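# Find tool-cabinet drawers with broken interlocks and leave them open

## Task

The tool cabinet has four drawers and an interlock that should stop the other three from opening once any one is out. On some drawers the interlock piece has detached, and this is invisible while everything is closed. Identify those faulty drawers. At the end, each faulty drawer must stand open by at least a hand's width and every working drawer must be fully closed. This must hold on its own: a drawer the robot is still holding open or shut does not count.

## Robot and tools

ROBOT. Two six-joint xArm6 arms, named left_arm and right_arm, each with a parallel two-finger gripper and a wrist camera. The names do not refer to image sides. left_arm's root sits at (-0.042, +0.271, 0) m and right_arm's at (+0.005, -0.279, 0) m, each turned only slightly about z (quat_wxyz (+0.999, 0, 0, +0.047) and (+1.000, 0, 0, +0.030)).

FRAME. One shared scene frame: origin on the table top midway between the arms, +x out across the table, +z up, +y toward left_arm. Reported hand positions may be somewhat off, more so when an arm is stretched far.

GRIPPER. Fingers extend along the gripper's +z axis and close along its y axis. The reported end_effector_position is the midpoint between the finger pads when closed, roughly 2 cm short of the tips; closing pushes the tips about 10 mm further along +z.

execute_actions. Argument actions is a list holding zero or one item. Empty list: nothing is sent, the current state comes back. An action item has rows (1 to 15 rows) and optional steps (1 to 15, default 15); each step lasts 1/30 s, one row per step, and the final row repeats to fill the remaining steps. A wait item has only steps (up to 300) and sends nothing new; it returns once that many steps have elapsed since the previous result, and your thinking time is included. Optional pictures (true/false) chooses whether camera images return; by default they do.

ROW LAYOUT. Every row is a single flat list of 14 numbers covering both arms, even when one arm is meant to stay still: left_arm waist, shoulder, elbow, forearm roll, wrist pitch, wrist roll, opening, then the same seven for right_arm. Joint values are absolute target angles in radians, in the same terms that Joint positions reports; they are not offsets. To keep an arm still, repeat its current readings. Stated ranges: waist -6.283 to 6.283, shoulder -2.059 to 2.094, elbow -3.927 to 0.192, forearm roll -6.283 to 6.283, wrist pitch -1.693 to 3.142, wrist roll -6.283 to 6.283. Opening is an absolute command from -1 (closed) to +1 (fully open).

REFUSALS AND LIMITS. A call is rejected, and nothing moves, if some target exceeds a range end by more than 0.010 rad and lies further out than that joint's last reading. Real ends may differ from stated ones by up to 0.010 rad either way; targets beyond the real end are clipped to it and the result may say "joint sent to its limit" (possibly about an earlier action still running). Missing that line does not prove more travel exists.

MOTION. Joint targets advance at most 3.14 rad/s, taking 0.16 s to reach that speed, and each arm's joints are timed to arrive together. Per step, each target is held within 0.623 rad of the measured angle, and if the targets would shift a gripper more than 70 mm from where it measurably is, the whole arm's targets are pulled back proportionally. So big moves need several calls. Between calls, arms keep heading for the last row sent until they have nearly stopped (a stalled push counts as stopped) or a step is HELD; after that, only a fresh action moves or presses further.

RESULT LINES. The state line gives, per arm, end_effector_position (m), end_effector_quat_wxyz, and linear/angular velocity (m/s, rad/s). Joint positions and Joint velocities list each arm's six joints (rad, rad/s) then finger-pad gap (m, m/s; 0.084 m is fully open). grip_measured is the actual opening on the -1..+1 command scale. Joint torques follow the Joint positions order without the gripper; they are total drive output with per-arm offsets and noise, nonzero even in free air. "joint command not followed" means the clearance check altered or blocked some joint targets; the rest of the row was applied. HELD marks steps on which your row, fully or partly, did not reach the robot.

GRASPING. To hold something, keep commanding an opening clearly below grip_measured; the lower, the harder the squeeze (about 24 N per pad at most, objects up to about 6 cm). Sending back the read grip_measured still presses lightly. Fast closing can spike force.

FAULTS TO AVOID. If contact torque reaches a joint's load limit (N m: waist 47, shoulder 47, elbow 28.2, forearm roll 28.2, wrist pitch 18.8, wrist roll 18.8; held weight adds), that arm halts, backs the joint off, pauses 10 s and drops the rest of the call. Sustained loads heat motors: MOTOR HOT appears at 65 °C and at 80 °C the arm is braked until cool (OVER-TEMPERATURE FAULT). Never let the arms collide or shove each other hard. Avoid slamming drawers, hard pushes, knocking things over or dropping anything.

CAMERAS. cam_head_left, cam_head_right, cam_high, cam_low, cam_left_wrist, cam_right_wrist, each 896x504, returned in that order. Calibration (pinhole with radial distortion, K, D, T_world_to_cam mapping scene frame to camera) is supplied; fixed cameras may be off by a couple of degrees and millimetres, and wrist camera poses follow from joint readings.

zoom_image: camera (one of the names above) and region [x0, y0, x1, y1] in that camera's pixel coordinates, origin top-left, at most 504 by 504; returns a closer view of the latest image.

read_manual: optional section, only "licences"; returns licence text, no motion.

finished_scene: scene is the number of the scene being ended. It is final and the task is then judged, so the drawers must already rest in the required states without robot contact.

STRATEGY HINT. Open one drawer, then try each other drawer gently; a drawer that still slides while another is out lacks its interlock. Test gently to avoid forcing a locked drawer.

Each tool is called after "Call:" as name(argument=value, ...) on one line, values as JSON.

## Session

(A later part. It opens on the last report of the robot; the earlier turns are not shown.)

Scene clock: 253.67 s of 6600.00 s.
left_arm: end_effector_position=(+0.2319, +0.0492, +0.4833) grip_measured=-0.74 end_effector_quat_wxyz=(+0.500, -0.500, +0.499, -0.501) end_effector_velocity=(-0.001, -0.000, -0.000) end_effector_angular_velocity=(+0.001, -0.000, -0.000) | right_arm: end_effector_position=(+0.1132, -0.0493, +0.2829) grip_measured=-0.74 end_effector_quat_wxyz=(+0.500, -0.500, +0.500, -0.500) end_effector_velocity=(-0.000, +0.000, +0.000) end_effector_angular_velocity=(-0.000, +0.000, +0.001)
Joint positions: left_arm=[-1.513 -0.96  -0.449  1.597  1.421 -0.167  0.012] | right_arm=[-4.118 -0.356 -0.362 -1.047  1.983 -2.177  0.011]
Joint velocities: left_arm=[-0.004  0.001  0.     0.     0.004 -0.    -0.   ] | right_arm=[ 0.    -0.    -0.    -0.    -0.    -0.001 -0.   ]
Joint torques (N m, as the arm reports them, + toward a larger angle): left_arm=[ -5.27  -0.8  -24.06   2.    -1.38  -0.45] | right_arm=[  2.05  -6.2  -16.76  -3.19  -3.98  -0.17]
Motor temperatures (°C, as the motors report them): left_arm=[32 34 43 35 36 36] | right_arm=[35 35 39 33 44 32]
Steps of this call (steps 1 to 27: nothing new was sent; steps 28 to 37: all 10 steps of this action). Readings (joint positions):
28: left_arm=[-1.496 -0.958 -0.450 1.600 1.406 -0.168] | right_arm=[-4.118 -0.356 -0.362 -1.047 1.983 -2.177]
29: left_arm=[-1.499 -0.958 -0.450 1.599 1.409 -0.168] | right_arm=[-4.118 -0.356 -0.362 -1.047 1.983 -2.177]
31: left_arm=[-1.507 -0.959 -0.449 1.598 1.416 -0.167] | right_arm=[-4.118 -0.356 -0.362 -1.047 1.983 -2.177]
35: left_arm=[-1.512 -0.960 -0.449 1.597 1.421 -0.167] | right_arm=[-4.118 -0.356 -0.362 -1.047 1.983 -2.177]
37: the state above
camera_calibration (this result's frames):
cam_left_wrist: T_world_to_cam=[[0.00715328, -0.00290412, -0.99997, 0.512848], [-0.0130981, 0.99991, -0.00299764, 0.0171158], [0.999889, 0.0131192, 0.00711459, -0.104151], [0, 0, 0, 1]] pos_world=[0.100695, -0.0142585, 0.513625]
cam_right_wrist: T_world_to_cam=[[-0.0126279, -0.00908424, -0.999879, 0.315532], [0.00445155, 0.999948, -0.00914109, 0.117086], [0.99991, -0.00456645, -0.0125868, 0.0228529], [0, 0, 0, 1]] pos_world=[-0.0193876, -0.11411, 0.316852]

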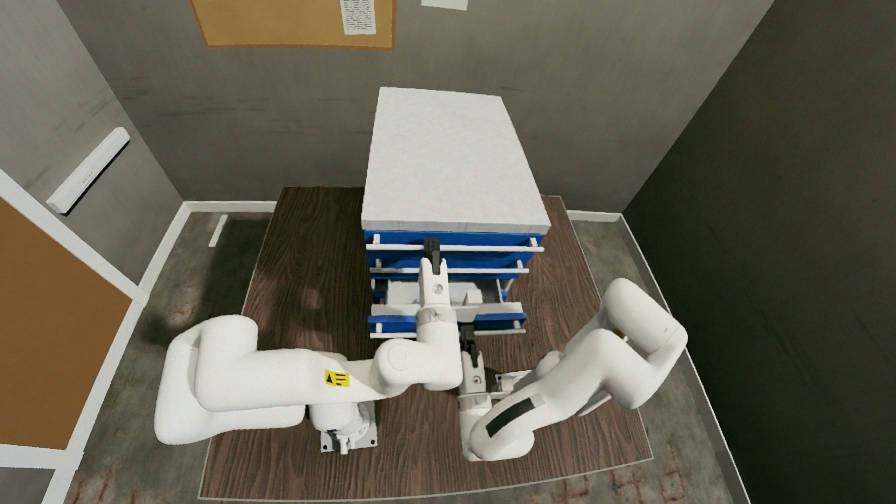

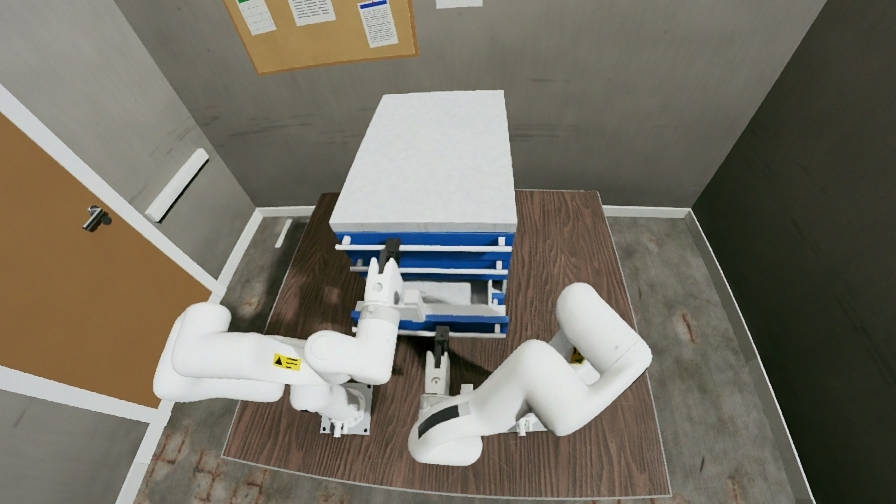

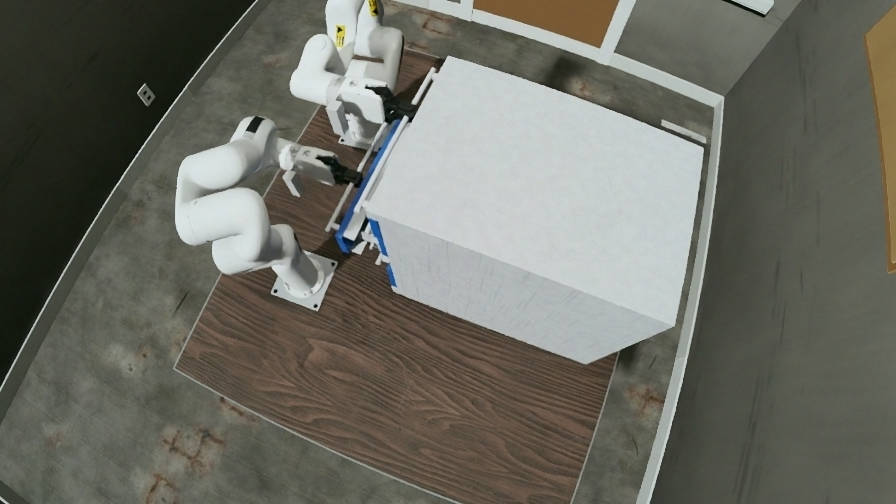

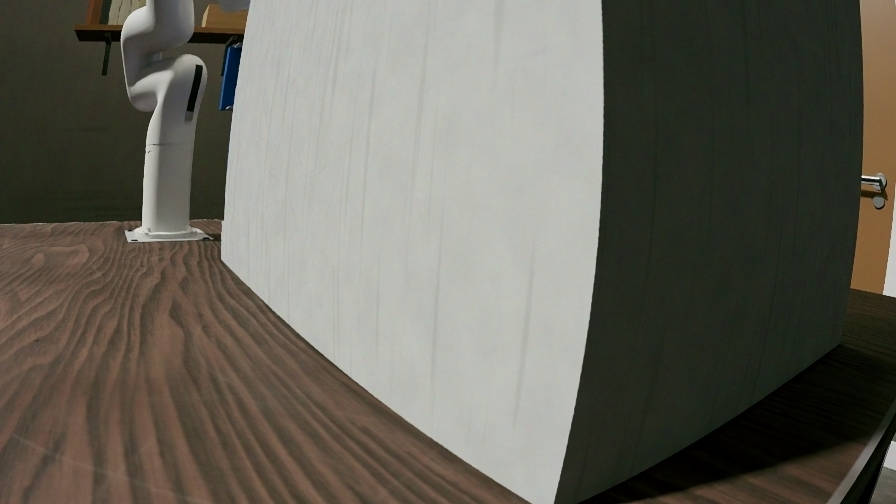

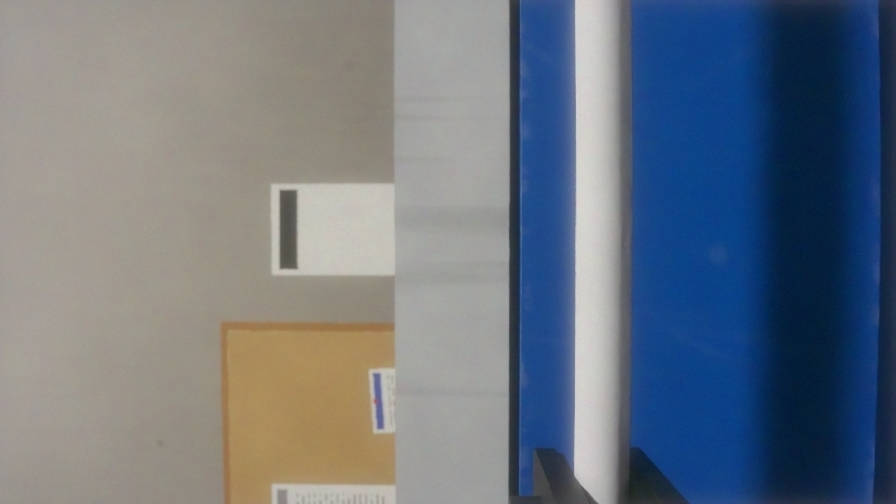

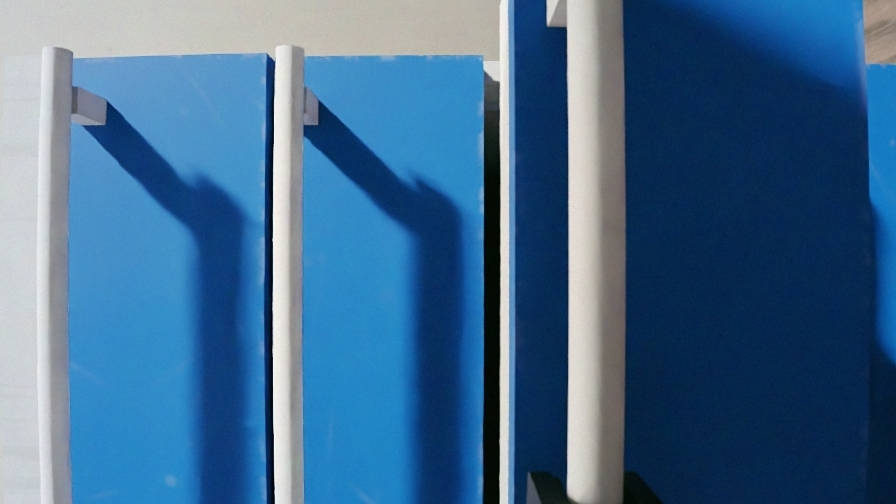

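Call:
execute_actions(actions=[{"rows": [[-1.530,-0.961,-0.448,1.594,1.438,-0.166,-1,-4.1178,-0.3563,-0.3617,-1.0468,1.9823,-2.1769,-1],[-1.530,-0.961,-0.448,1.594,1.438,-0.166,-1,-4.1178,-0.3563,-0.3617,-1.0468,1.9823,-2.1769,-1],[-1.547,-0.9625,-0.447,1.591,1.455,-0.165,-1,-4.1178,-0.3563,-0.3617,-1.0468,1.9823,-2.1769,-1],[-1.547,-0.9625,-0.447,1.591,1.455,-0.165,-1,-4.1178,-0.3563,-0.3617,-1.0468,1.9823,-2.1769,-1],[-1.5635,-0.964,-0.4465,1.5885,1.4715,-0.164,-1,-4.1178,-0.3563,-0.3617,-1.0468,1.9823,-2.1769,-1]], "steps": 12}])

Scene clock: 256.03 s of 6600.00 s.
left_arm: end_effector_position=(+0.2245, +0.0491, +0.4832) grip_measured=-0.74 end_effector_quat_wxyz=(+0.500, -0.500, +0.499, -0.501) end_effector_velocity=(-0.002, -0.000, -0.001) end_effector_angular_velocity=(+0.004, -0.000, +0.002) | right_arm: end_effector_position=(+0.1132, -0.0493, +0.2829) grip_measured=-0.74 end_effector_quat_wxyz=(+0.500, -0.500, +0.500, -0.500) end_effector_velocity=(-0.000, +0.000, -0.000) end_effector_angular_velocity=(+0.001, +0.001, +0.001)
Joint positions: left_arm=[-1.562 -0.964 -0.447  1.589  1.47  -0.164  0.011] | right_arm=[-4.118 -0.356 -0.362 -1.047  1.983 -2.177  0.011]
Joint velocities: left_arm=[-0.016  0.002  0.001 -0.002  0.018  0.001 -0.   ] | right_arm=[-0.     0.    -0.    -0.001 -0.001  0.     0.   ]
Joint torques (N m, as the arm reports them, + toward a larger angle): left_arm=[ -5.49   0.18 -23.42   2.02  -1.73  -0.5 ] | right_arm=[  1.58  -6.05 -16.76  -3.16  -4.01  -0.27]
Motor temperatures (°C, as the motors report them): left_arm=[32 34 43 35 36 36] | right_arm=[35 35 39 33 44 32]
Steps of this call (steps 1 to 15: the robot went on to your last target; steps 16 to 59: nothing new was sent; steps 60 to 71: all 12 steps of this action). Readings (joint positions):
60: left_arm=[-1.513 -0.960 -0.449 1.597 1.422 -0.167] | right_arm=[-4.118 -0.356 -0.362 -1.047 1.983 -2.177]
61: left_arm=[-1.516 -0.960 -0.449 1.596 1.425 -0.167] | right_arm=[-4.118 -0.356 -0.362 -1.047 1.983 -2.177]
63: left_arm=[-1.527 -0.961 -0.448 1.595 1.436 -0.166] | right_arm=[-4.118 -0.356 -0.362 -1.047 1.983 -2.177]
67: left_arm=[-1.554 -0.963 -0.447 1.590 1.462 -0.165] | right_arm=[-4.118 -0.356 -0.362 -1.047 1.983 -2.177]
71: the state above
camera_calibration (this result's frames):
cam_left_wrist: T_world_to_cam=[[0.00706511, -0.00282029, -0.999971, 0.512843], [-0.0128242, 0.999914, -0.00291074, 0.0170307], [0.999893, 0.0128444, 0.00702833, -0.096686], [0, 0, 0, 1]] pos_world=[0.0932707, -0.014341, 0.513558]
cam_right_wrist: T_world_to_cam=[[-0.0126292, -0.00907804, -0.999879, 0.315534], [0.00444625, 0.999948, -0.00913483, 0.117083], [0.99991, -0.00456108, -0.0125882, 0.0228547], [0, 0, 0, 1]] pos_world=[-0.0193883, -0.114108, 0.316853]

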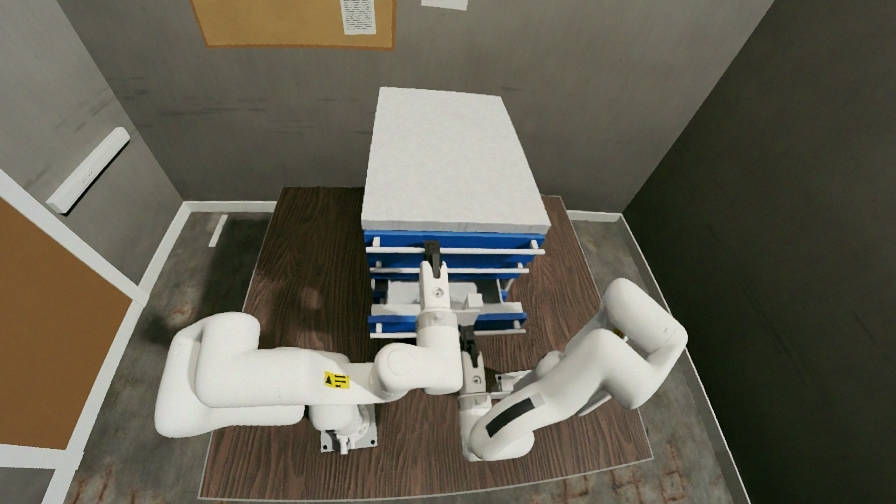

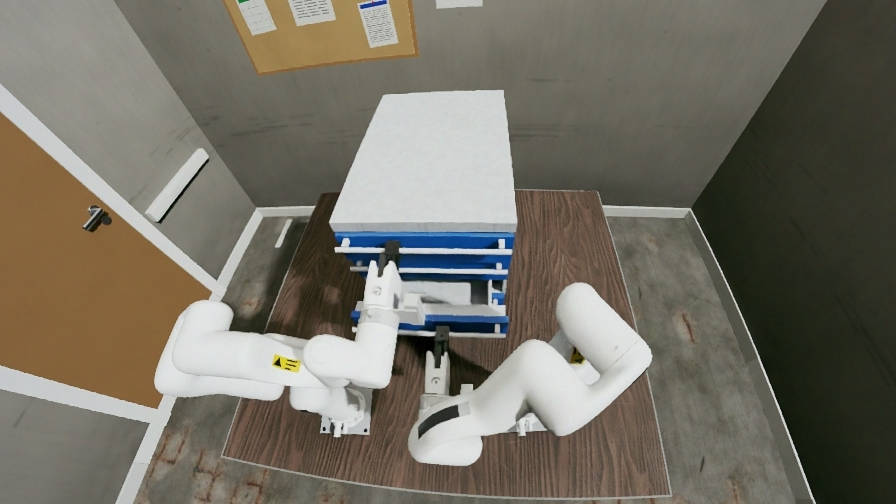

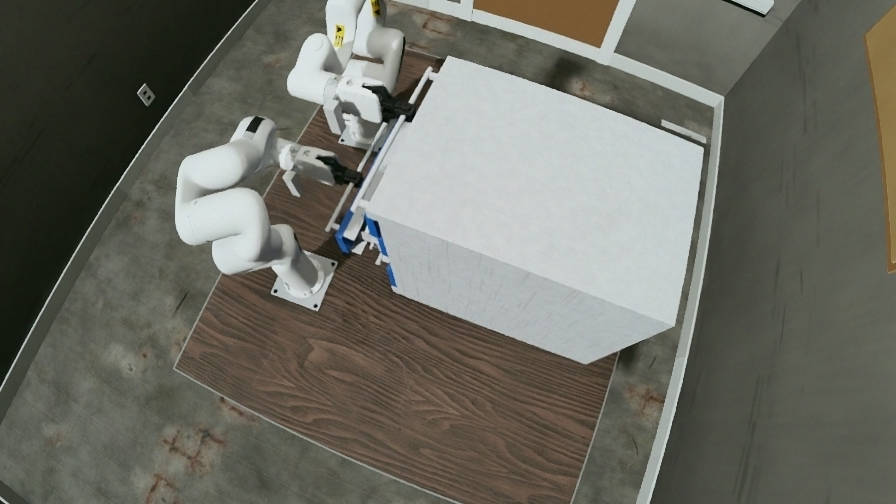

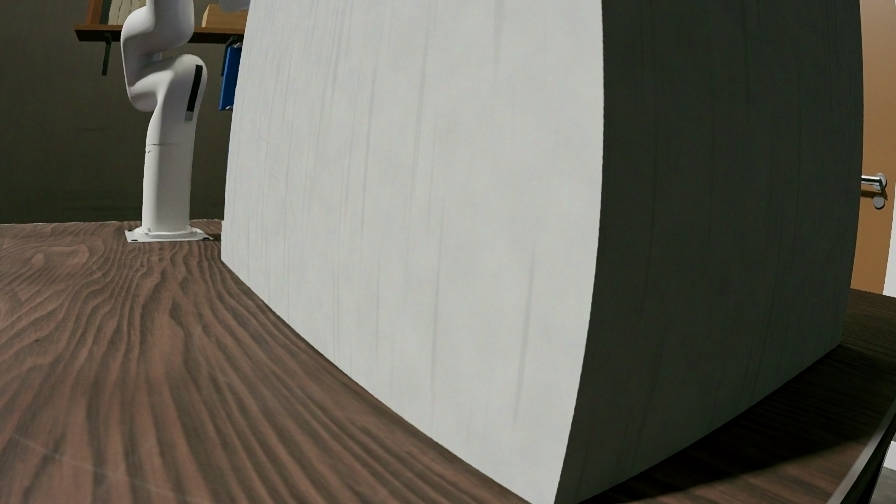

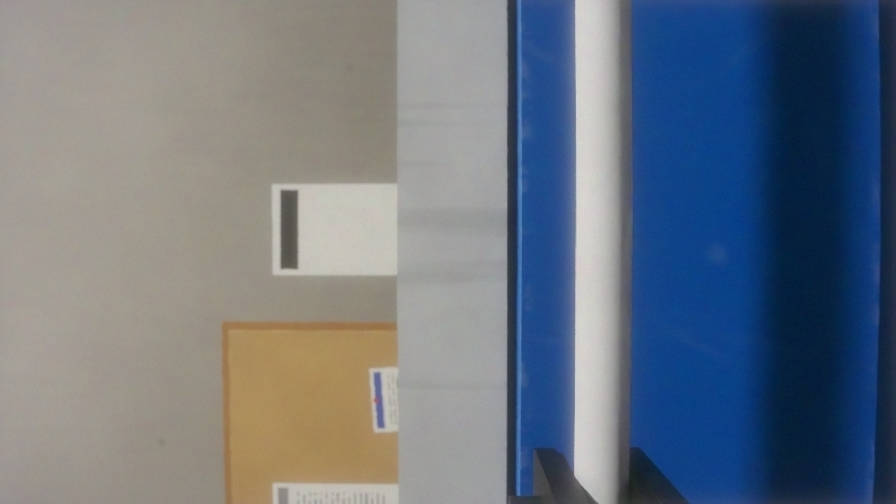

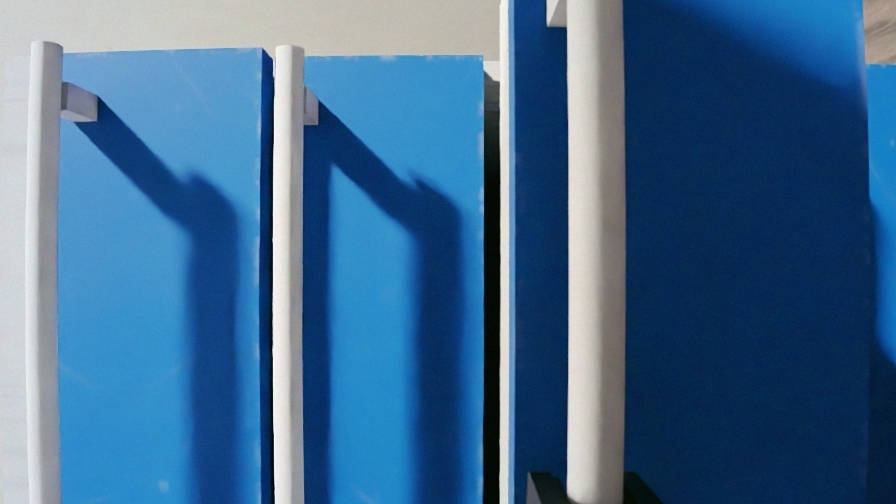

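Call:
execute_actions(actions=[{"rows": [[-1.58,-0.9655,-0.446,1.586,1.488,-0.163,-1,-4.1178,-0.3563,-0.3617,-1.0468,1.9823,-2.1769,-1],[-1.597,-0.967,-0.445,1.583,1.505,-0.162,-1,-4.1178,-0.3563,-0.3617,-1.0468,1.9823,-2.1769,-1],[-1.614,-0.968,-0.4445,1.580,1.5215,-0.161,-1,-4.1178,-0.3563,-0.3617,-1.0468,1.9823,-2.1769,-1],[-1.6305,-0.9685,-0.444,1.577,1.538,-0.1605,-1,-4.1178,-0.3563,-0.3617,-1.0468,1.9823,-2.1769,-1],[-1.647,-0.969,-0.4435,1.574,1.5545,-0.16,-1,-4.1178,-0.3563,-0.3617,-1.0468,1.9823,-2.1769,-1],[-1.664,-0.970,-0.443,1.571,1.571,-0.159,-1,-4.1178,-0.3563,-0.3617,-1.0468,1.9823,-2.1769,-1]], "steps": 12}])

Scene clock: 258.83 s of 6600.00 s.
left_arm: end_effector_position=(+0.2099, +0.0494, +0.4831) grip_measured=-0.74 end_effector_quat_wxyz=(+0.499, -0.500, +0.500, -0.501) end_effector_velocity=(-0.007, +0.001, -0.000) end_effector_angular_velocity=(+0.004, -0.000, +0.003) | right_arm: end_effector_position=(+0.1132, -0.0493, +0.2829) grip_measured=-0.74 end_effector_quat_wxyz=(+0.500, -0.500, +0.500, -0.500) end_effector_velocity=(-0.000, -0.000, +0.000) end_effector_angular_velocity=(+0.000, +0.001, -0.001)
Joint positions: left_arm=[-1.661 -0.97  -0.444  1.572  1.566 -0.159  0.011] | right_arm=[-4.118 -0.356 -0.362 -1.047  1.983 -2.177  0.011]
Joint velocities: left_arm=[-0.048  0.     0.001 -0.008  0.05   0.003 -0.   ] | right_arm=[-0.    -0.    -0.001  0.001  0.001 -0.    -0.   ]
Joint torques (N m, as the arm reports them, + toward a larger angle): left_arm=[ -2.18  -0.39 -22.47   1.53  -0.47  -0.36] | right_arm=[  1.45  -6.16 -16.63  -3.26  -4.06  -0.11]
Motor temperatures (°C, as the motors report them): left_arm=[32 34 43 35 36 36] | right_arm=[35 35 39 33 44 32]
Steps of this call (steps 1 to 15: the robot went on to your last target; steps 16 to 72: nothing new was sent; steps 73 to 84: all 12 steps of this action). Readings (joint positions):
73: left_arm=[-1.564 -0.964 -0.446 1.588 1.472 -0.164] | right_arm=[-4.118 -0.356 -0.362 -1.047 1.983 -2.177]
74: left_arm=[-1.567 -0.964 -0.446 1.588 1.475 -0.164] | right_arm=[-4.118 -0.356 -0.362 -1.047 1.983 -2.177]
76: left_arm=[-1.584 -0.965 -0.446 1.585 1.492 -0.163] | right_arm=[-4.118 -0.356 -0.362 -1.047 1.983 -2.177]
80: left_arm=[-1.639 -0.969 -0.444 1.576 1.545 -0.160] | right_arm=[-4.118 -0.356 -0.362 -1.047 1.983 -2.177]
84: the state above
camera_calibration (this result's frames):
cam_left_wrist: T_world_to_cam=[[0.00607748, -0.00196836, -0.99998, 0.513017], [-0.0119363, 0.999927, -0.0020408, 0.0159857], [0.99991, 0.0119485, 0.00605354, -0.081564], [0, 0, 0, 1]] pos_world=[0.0786297, -0.0140002, 0.513533]
cam_right_wrist: T_world_to_cam=[[-0.0126292, -0.00907782, -0.999879, 0.315534], [0.00444563, 0.999948, -0.0091346, 0.117083], [0.99991, -0.00456046, -0.0125882, 0.0228548], [0, 0, 0, 1]] pos_world=[-0.0193883, -0.114108, 0.316853]

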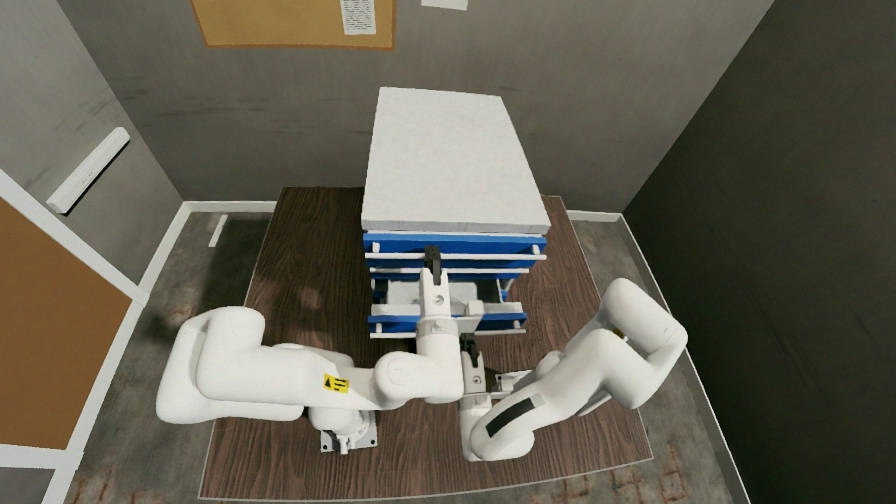

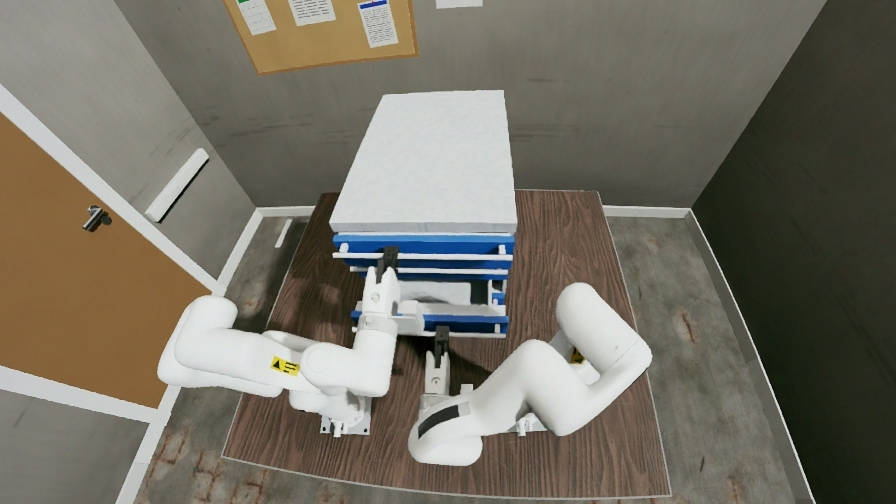

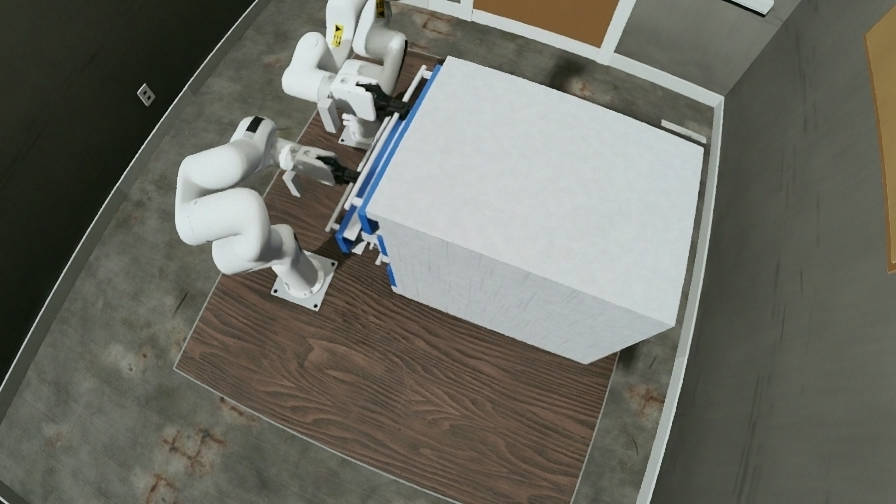

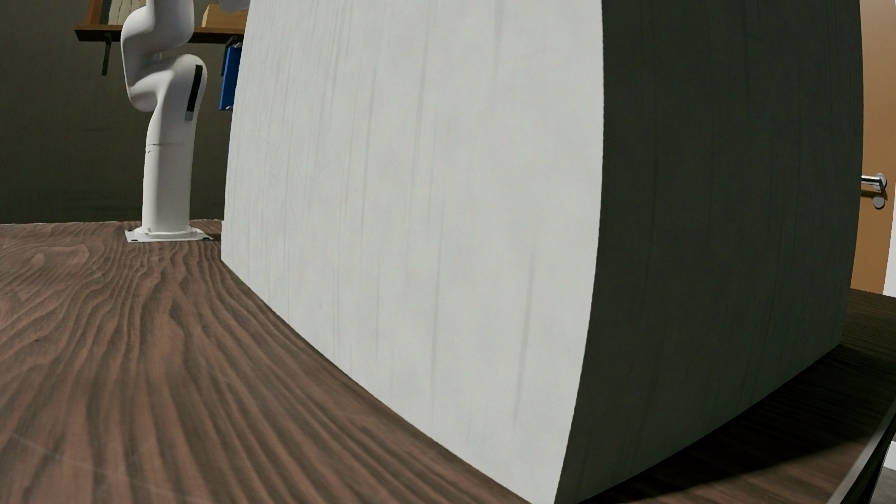

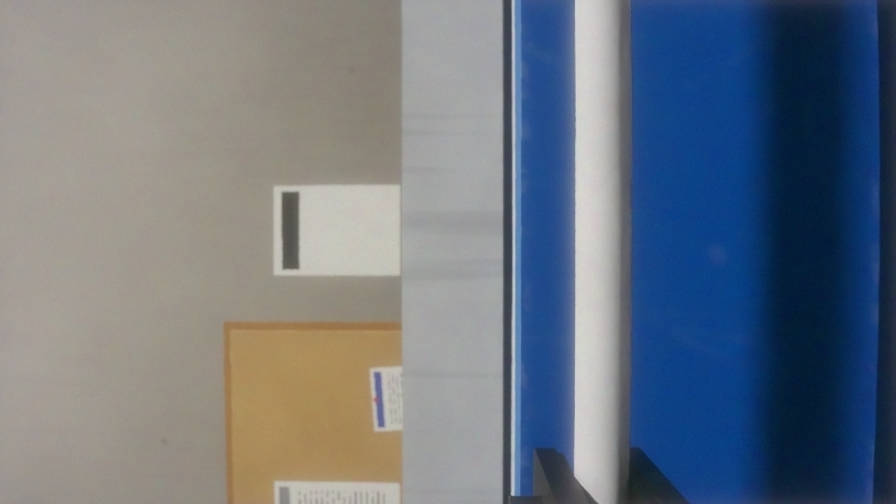

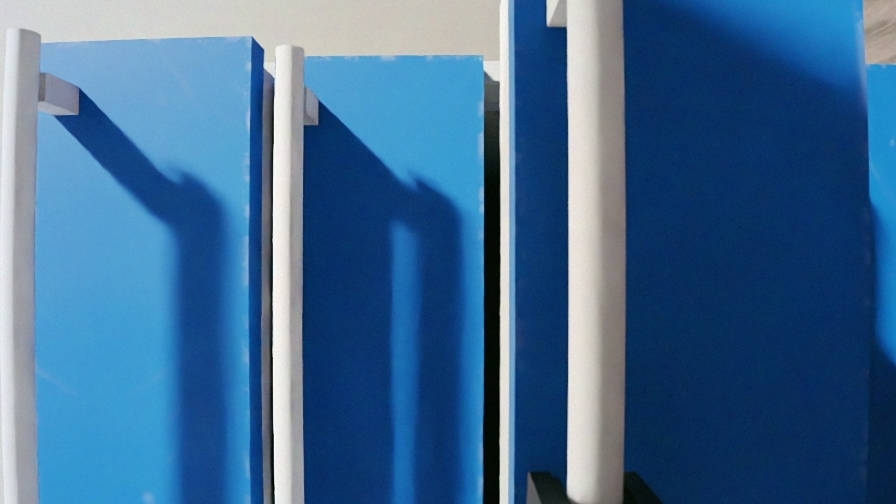

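Call:
execute_actions(actions=[{"rows": [[-1.647,-0.969,-0.4435,1.574,1.5545,-0.16,-1,-4.1178,-0.3563,-0.3617,-1.0468,1.9823,-2.1769,0.2],[-1.6305,-0.9685,-0.444,1.577,1.538,-0.1605,-1,-4.1178,-0.3563,-0.3617,-1.0468,1.9823,-2.1769,0.2],[-1.614,-0.968,-0.4445,1.580,1.5215,-0.161,-1,-4.1178,-0.3563,-0.3617,-1.0468,1.9823,-2.1769,0.2],[-1.597,-0.967,-0.445,1.583,1.505,-0.162,-1,-4.1178,-0.3563,-0.3617,-1.0468,1.9823,-2.1769,0.2],[-1.58,-0.9655,-0.446,1.586,1.488,-0.163,-1,-4.1178,-0.3563,-0.3617,-1.0468,1.9823,-2.1769,0.2],[-1.5635,-0.964,-0.4465,1.5885,1.4715,-0.164,-1,-4.1178,-0.3563,-0.3617,-1.0468,1.9823,-2.1769,0.2],[-1.547,-0.9625,-0.447,1.591,1.455,-0.165,-1,-4.1178,-0.3563,-0.3617,-1.0468,1.9823,-2.1769,0.2],[-1.530,-0.961,-0.448,1.594,1.438,-0.166,-1,-4.1178,-0.3563,-0.3617,-1.0468,1.9823,-2.1769,0.2],[-1.513,-0.9595,-0.449,1.597,1.4215,-0.167,-1,-4.1178,-0.3563,-0.3617,-1.0468,1.9823,-2.1769,0.2],[-1.496,-0.958,-0.450,1.600,1.405,-0.168,-1,-4.1178,-0.3563,-0.3617,-1.0468,1.9823,-2.1769,0.2],[-1.482,-0.957,-0.451,1.6025,1.391,-0.169,-1,-4.1178,-0.3563,-0.3617,-1.0468,1.9823,-2.1769,0.2],[-1.468,-0.9555,-0.452,1.605,1.377,-0.170,-1,-4.1178,-0.3563,-0.3617,-1.0468,1.9823,-2.1769,0.2]], "steps": 15}], pictures=false)

Scene clock: 263.60 s of 6600.00 s.
left_arm: end_effector_position=(+0.2365, +0.0497, +0.4831) grip_measured=-0.74 end_effector_quat_wxyz=(+0.500, -0.501, +0.499, -0.501) end_effector_velocity=(+0.035, +0.001, +0.001) end_effector_angular_velocity=(+0.003, -0.002, -0.000) | right_arm: end_effector_position=(+0.1130, -0.0489, +0.2827) grip_measured=+0.19 end_effector_quat_wxyz=(+0.500, -0.500, +0.500, -0.499) end_effector_velocity=(+0.001, -0.002, +0.000) end_effector_angular_velocity=(-0.003, -0.005, -0.006)
Joint positions: left_arm=[-1.483 -0.957 -0.45   1.602  1.393 -0.169  0.011] | right_arm=[-4.118 -0.356 -0.362 -1.047  1.982 -2.177  0.052]
Joint velocities: left_arm=[ 0.233  0.027 -0.016  0.043 -0.23  -0.015 -0.   ] | right_arm=[-0.002 -0.001  0.003  0.002  0.005 -0.     0.001]
Joint torques (N m, as the arm reports them, + toward a larger angle): left_arm=[ -4.83  -2.08 -21.53   0.31   1.13  -0.46] | right_arm=[ -2.28  -7.32 -12.5   -0.67   1.48  -0.3 ]
Motor temperatures (°C, as the motors report them): left_arm=[32 34 43 35 36 36] | right_arm=[35 35 40 33 44 32]
Steps of this call (steps 1 to 15: the robot went on to your last target; steps 16 to 90: nothing new was sent; then 1.27 s passed at rest; steps 91 to 105: all 15 steps of this action). Readings (joint positions):
91: left_arm=[-1.664 -0.970 -0.443 1.571 1.570 -0.159] | right_arm=[-4.118 -0.356 -0.362 -1.047 1.983 -2.177]
92: left_arm=[-1.661 -0.970 -0.443 1.572 1.567 -0.159] | right_arm=[-4.117 -0.356 -0.364 -1.049 1.978 -2.177]
94: left_arm=[-1.644 -0.970 -0.443 1.574 1.551 -0.160] | right_arm=[-4.116 -0.356 -0.366 -1.050 1.976 -2.177]
98: left_arm=[-1.587 -0.966 -0.445 1.584 1.496 -0.163] | right_arm=[-4.117 -0.356 -0.364 -1.049 1.979 -2.177]
105: the state above

Call:
execute_actions(actions=[{"rows": [[-1.468,-0.9555,-0.452,1.605,1.377,-0.170,-1,-4.08,-0.32,-0.393,-1.011,1.999,-2.156,0.2],[-1.468,-0.9555,-0.452,1.605,1.377,-0.170,-1,-4.08,-0.32,-0.393,-1.011,1.999,-2.156,0.2],[-1.468,-0.9555,-0.452,1.605,1.377,-0.170,-1,-4.0333,-0.262,-0.4432,-0.961,2.0178,-2.1227,0.2],[-1.468,-0.9555,-0.452,1.605,1.377,-0.170,-1,-4.0333,-0.262,-0.4432,-0.961,2.0178,-2.1227,0.2],[-1.468,-0.9555,-0.452,1.605,1.377,-0.170,-1,-3.9917,-0.1986,-0.4986,-0.9138,2.0303,-2.0869,0.2]], "steps": 11}], pictures=false)

Call:
execute_actions(actions=[{"rows": [[-1.468,-0.9555,-0.452,1.605,1.377,-0.170,-1,-3.80,-0.585,-0.481,-0.945,2.367,-2.355,0.2]], "steps": 15}], pictures=false)

Scene clock: 309.43 s of 6600.00 s.
left_arm: end_effector_position=(+0.2386, +0.0495, +0.4835) grip_measured=-0.74 end_effector_quat_wxyz=(+0.500, -0.500, +0.499, -0.501) end_effector_velocity=(+0.000, +0.001, +0.000) end_effector_angular_velocity=(-0.001, -0.000, +0.001) | right_arm: end_effector_position=(+0.0637, -0.0442, +0.2757) grip_measured=+0.19 end_effector_quat_wxyz=(+0.501, -0.499, +0.506, -0.493) end_effector_velocity=(-0.038, -0.002, -0.008) end_effector_angular_velocity=(+0.016, +0.000, -0.014)
Joint positions: left_arm=[-1.468 -0.955 -0.452  1.605  1.377 -0.17   0.012] | right_arm=[-3.997 -0.206 -0.492 -0.921  2.027 -2.092  0.052]
Joint velocities: left_arm=[ 0.    -0.002  0.001 -0.     0.001 -0.    -0.   ] | right_arm=[ 0.086  0.121 -0.099  0.105  0.038  0.079 -0.   ]
Joint torques (N m, as the arm reports them, + toward a larger angle): left_arm=[ -1.76  -2.19 -26.22   2.37   0.06  -0.41] | right_arm=[ -3.93 -11.73 -11.34  -1.28   1.73  -0.38]
Motor temperatures (°C, as the motors report them): left_arm=[32 34 44 35 35 36] | right_arm=[35 35 38 32 42 32]
Steps of this call (steps 1 to 30: the robot went on to your last target; steps 31 to 90: nothing new was sent; then 42.47 s passed at rest; steps 91 to 101: all 11 steps of this action). Readings (joint positions):
91: left_arm=[-1.468 -0.955 -0.452 1.605 1.377 -0.170] | right_arm=[-4.117 -0.356 -0.362 -1.046 1.983 -2.176]
92: left_arm=[-1.468 -0.955 -0.452 1.605 1.377 -0.170] | right_arm=[-4.112 -0.350 -0.367 -1.040 1.986 -2.173]
94: left_arm=[-1.468 -0.955 -0.452 1.605 1.377 -0.170] | right_arm=[-4.089 -0.327 -0.387 -1.017 1.996 -2.159]
98: left_arm=[-1.468 -0.955 -0.452 1.605 1.377 -0.170] | right_arm=[-4.020 -0.238 -0.464 -0.946 2.020 -2.110]
101: the state above

Scene clock: 309.93 s of 6600.00 s.
left_arm: end_effector_position=(+0.2386, +0.0495, +0.4835) grip_measured=-0.74 end_effector_quat_wxyz=(+0.500, -0.500, +0.499, -0.501) end_effector_velocity=(+0.000, +0.000, -0.000) end_effector_angular_velocity=(+0.000, -0.000, +0.001) | right_arm: end_effector_position=(+0.0692, -0.0964, +0.3781) grip_measured=+0.19 end_effector_quat_wxyz=(+0.499, -0.503, +0.503, -0.495) end_effector_velocity=(+0.004, -0.009, +0.006) end_effector_angular_velocity=(-0.037, -0.030, -0.010)
Joint positions: left_arm=[-1.468 -0.955 -0.452  1.605  1.377 -0.17   0.012] | right_arm=[-3.802 -0.582 -0.48  -0.945  2.363 -2.352  0.052]
Joint velocities: left_arm=[-0.     0.     0.     0.     0.001 -0.    -0.   ] | right_arm=[ 0.02  -0.019  0.017 -0.002  0.044 -0.04  -0.   ]
Joint torques (N m, as the arm reports them, + toward a larger angle): left_arm=[ -1.86  -2.29 -26.33   2.49   0.08  -0.45] | right_arm=[ -2.23  -4.35 -14.71  -1.05   1.05  -0.27]
Motor temperatures (°C, as the motors report them): left_arm=[32 34 44 35 35 36] | right_arm=[35 35 38 32 42 32]
Steps of this call (steps 1 to 15: all 15 steps of this action). Readings (joint positions):
1: left_arm=[-1.468 -0.955 -0.452 1.605 1.377 -0.170] | right_arm=[-3.994 -0.203 -0.494 -0.918 2.029 -2.091]
2: left_arm=[-1.468 -0.955 -0.452 1.605 1.377 -0.170] | right_arm=[-3.989 -0.208 -0.494 -0.919 2.038 -2.097]
4: left_arm=[-1.468 -0.955 -0.452 1.605 1.377 -0.170] | right_arm=[-3.955 -0.271 -0.488 -0.924 2.098 -2.143]
8: left_arm=[-1.468 -0.955 -0.452 1.605 1.377 -0.170] | right_arm=[-3.862 -0.464 -0.487 -0.937 2.259 -2.270]
15: the state above

Now advance to p=.18 at D2.

Call:
execute_actions(actions=[{"rows": [[-1.468,-0.9555,-0.452,1.605,1.377,-0.170,-1,-3.838,-0.66,-0.425,-1.005,2.357,-2.413,0.2],[-1.468,-0.9555,-0.452,1.605,1.377,-0.170,-1,-3.838,-0.66,-0.425,-1.005,2.357,-2.413,0.2],[-1.468,-0.9555,-0.452,1.605,1.377,-0.170,-1,-3.9137,-0.7795,-0.3428,-1.1053,2.3215,-2.5068,0.2],[-1.468,-0.9555,-0.452,1.605,1.377,-0.170,-1,-3.9137,-0.7795,-0.3428,-1.1053,2.3215,-2.5068,0.2],[-1.468,-0.9555,-0.452,1.605,1.377,-0.170,-1,-3.9137,-0.7795,-0.3428,-1.1053,2.3215,-2.5068,0.2],[-1.468,-0.9555,-0.452,1.605,1.377,-0.170,-1,-4.0189,-0.9001,-0.2651,-1.2163,2.2507,-2.6094,0.2],[-1.468,-0.9555,-0.452,1.605,1.377,-0.170,-1,-4.0189,-0.9001,-0.2651,-1.2163,2.2507,-2.6094,0.2],[-1.468,-0.9555,-0.452,1.605,1.377,-0.170,-1,-4.0189,-0.9001,-0.2651,-1.2163,2.2507,-2.6094,0.2],[-1.468,-0.9555,-0.452,1.605,1.377,-0.170,-1,-4.1640,-1.0184,-0.1951,-1.3319,2.1358,-2.7147,0.2]], "steps": 15}], pictures=false)

Call:
execute_actions(actions=[{"steps": 8}])

Scene clock: 313.73 s of 6600.00 s.
left_arm: end_effector_position=(+0.2386, +0.0495, +0.4835) grip_measured=-0.74 end_effector_quat_wxyz=(+0.500, -0.500, +0.499, -0.501) end_effector_velocity=(-0.000, -0.000, +0.000) end_effector_angular_velocity=(-0.001, -0.000, -0.001) | right_arm: end_effector_position=(+0.1760, -0.1000, +0.3829) grip_measured=+0.19 end_effector_quat_wxyz=(+0.499, -0.499, +0.502, -0.499) end_effector_velocity=(+0.069, -0.006, +0.004) end_effector_angular_velocity=(-0.021, -0.040, +0.006)
Joint positions: left_arm=[-1.468 -0.955 -0.452  1.605  1.377 -0.17   0.012] | right_arm=[-4.146 -1.003 -0.205 -1.314  2.152 -2.698  0.052]
Joint velocities: left_arm=[-0.    -0.    -0.001 -0.    -0.001  0.     0.   ] | right_arm=[-0.338 -0.293  0.182 -0.289 -0.266 -0.27   0.   ]
Joint torques (N m, as the arm reports them, + toward a larger angle): left_arm=[ -1.43  -2.56 -26.45   2.39   0.05  -0.39] | right_arm=[  4.63   6.32 -16.84  -0.55   0.58  -0.09]
Motor temperatures (°C, as the motors report them): left_arm=[32 34 44 35 35 36] | right_arm=[35 35 38 32 42 32]
Steps of this call (steps 1 to 15: the robot went on to your last target; steps 16 to 90: nothing new was sent; then 0.30 s passed at rest; steps 91 to 105: all 15 steps of this action). Readings (joint positions):
91: left_arm=[-1.468 -0.955 -0.452 1.605 1.377 -0.170] | right_arm=[-3.800 -0.585 -0.481 -0.946 2.367 -2.356]
92: left_arm=[-1.468 -0.955 -0.452 1.605 1.377 -0.170] | right_arm=[-3.804 -0.593 -0.475 -0.953 2.365 -2.363]
94: left_arm=[-1.468 -0.955 -0.452 1.605 1.377 -0.170] | right_arm=[-3.828 -0.637 -0.442 -0.989 2.358 -2.398]
98: left_arm=[-1.468 -0.955 -0.452 1.605 1.377 -0.170] | right_arm=[-3.924 -0.783 -0.343 -1.111 2.311 -2.511]
105: the state above

Scene clock: 314.00 s of 6600.00 s.
left_arm: end_effector_position=(+0.2386, +0.0495, +0.4835) grip_measured=-0.74 end_effector_quat_wxyz=(+0.500, -0.500, +0.499, -0.501) end_effector_velocity=(+0.000, +0.000, +0.001) end_effector_angular_velocity=(-0.002, -0.000, +0.000) | right_arm: end_effector_position=(+0.1792, -0.0994, +0.3831) grip_measured=+0.19 end_effector_quat_wxyz=(+0.500, -0.500, +0.500, -0.500) end_effector_velocity=(+0.001, -0.000, +0.000) end_effector_angular_velocity=(+0.001, -0.001, -0.000)
Joint positions: left_arm=[-1.468 -0.955 -0.452  1.605  1.377 -0.17   0.012] | right_arm=[-4.163 -1.017 -0.196 -1.331  2.136 -2.714  0.052]
Joint velocities: left_arm=[ 0.    -0.    -0.002  0.    -0.    -0.    -0.   ] | right_arm=[-0.006 -0.008  0.004 -0.006 -0.004 -0.005  0.   ]
Joint torques (N m, as the arm reports them, + toward a larger angle): left_arm=[ -1.9   -2.43 -26.48   2.4   -0.07  -0.37] | right_arm=[ -2.     0.92 -15.36  -1.54   0.74  -0.24]
Motor temperatures (°C, as the motors report them): left_arm=[32 34 44 35 35 36] | right_arm=[35 35 38 32 42 32]
Steps of this call (steps 1 to 8: the robot went on to your last target). Readings (joint positions):
1: left_arm=[-1.468 -0.955 -0.452 1.605 1.377 -0.170] | right_arm=[-4.154 -1.010 -0.201 -1.322 2.146 -2.705]
2: left_arm=[-1.468 -0.955 -0.452 1.605 1.377 -0.170] | right_arm=[-4.158 -1.013 -0.199 -1.326 2.142 -2.709]
4: left_arm=[-1.468 -0.955 -0.452 1.605 1.377 -0.170] | right_arm=[-4.161 -1.015 -0.197 -1.329 2.138 -2.712]
8: the state above
camera_calibration (this result's frames):
cam_left_wrist: T_world_to_cam=[[0.00736704, -0.00328039, -0.999967, 0.513038], [-0.0127314, 0.999913, -0.003374, 0.0170735], [0.999892, 0.0127559, 0.00732464, -0.110907], [0, 0, 0, 1]] pos_world=[0.107333, -0.0139743, 0.513891]
cam_right_wrist: T_world_to_cam=[[-0.0126959, -0.00965841, -0.999873, 0.416097], [0.00366503, 0.999946, -0.00970565, 0.168169], [0.999913, -0.00378778, -0.0126598, -0.0419638], [0, 0, 0, 1]] pos_world=[0.0466265, -0.1643, 0.417145]

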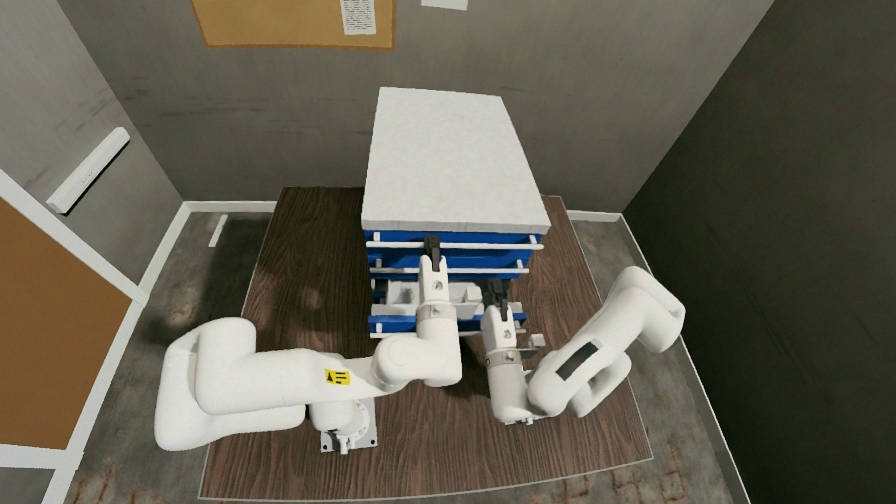

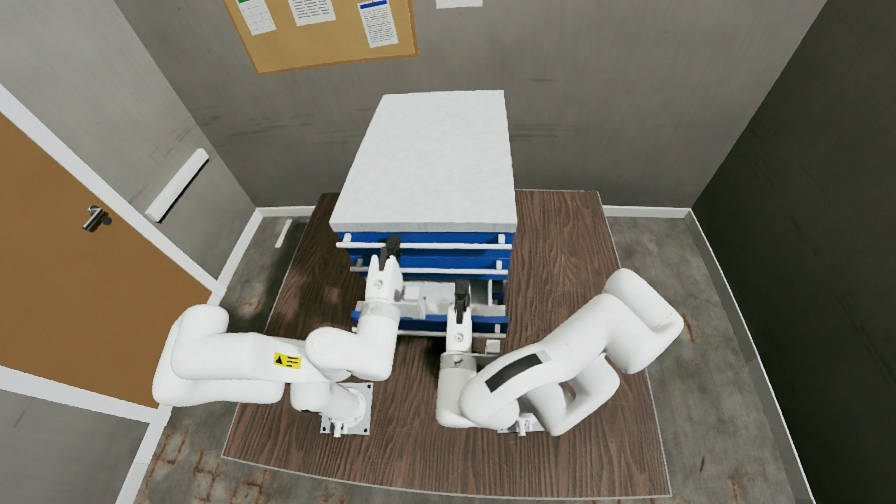

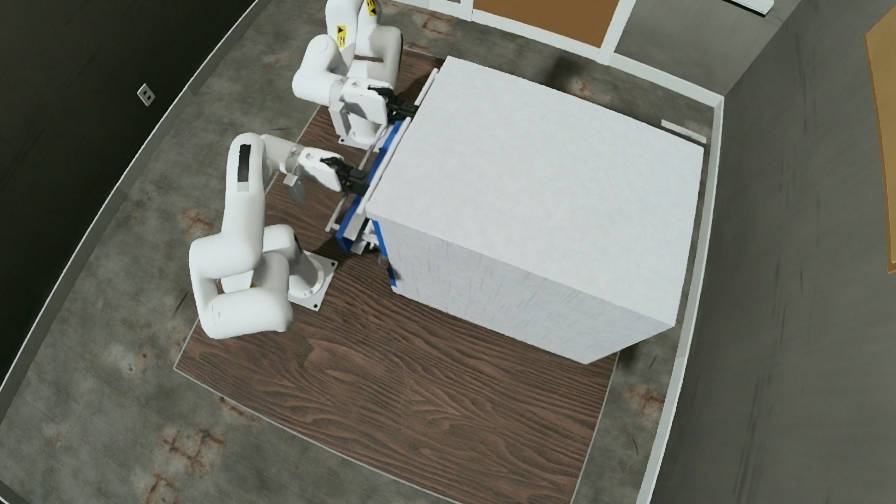

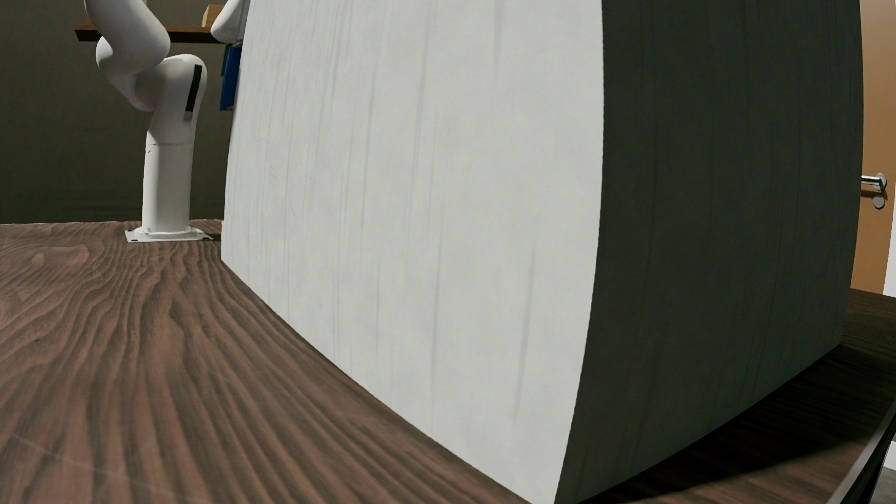

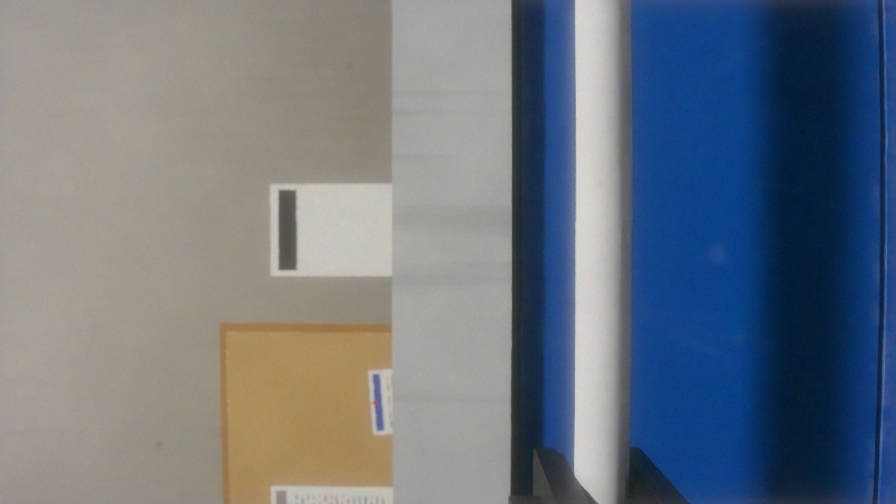

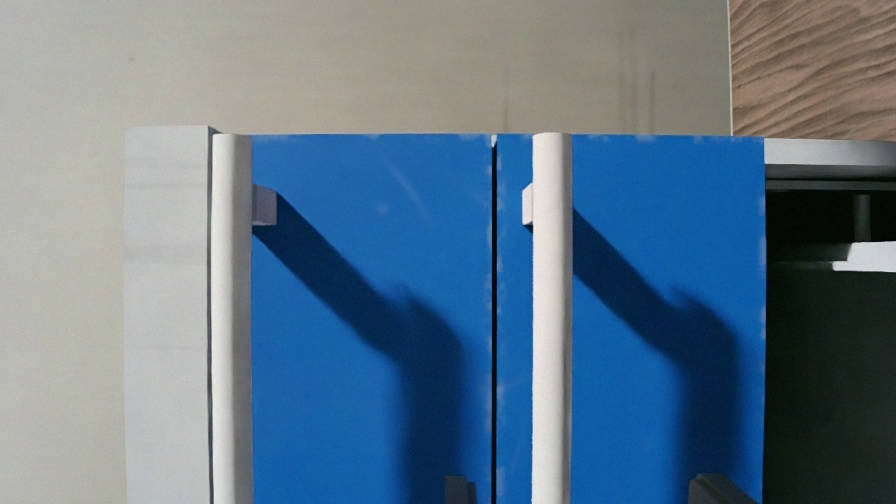

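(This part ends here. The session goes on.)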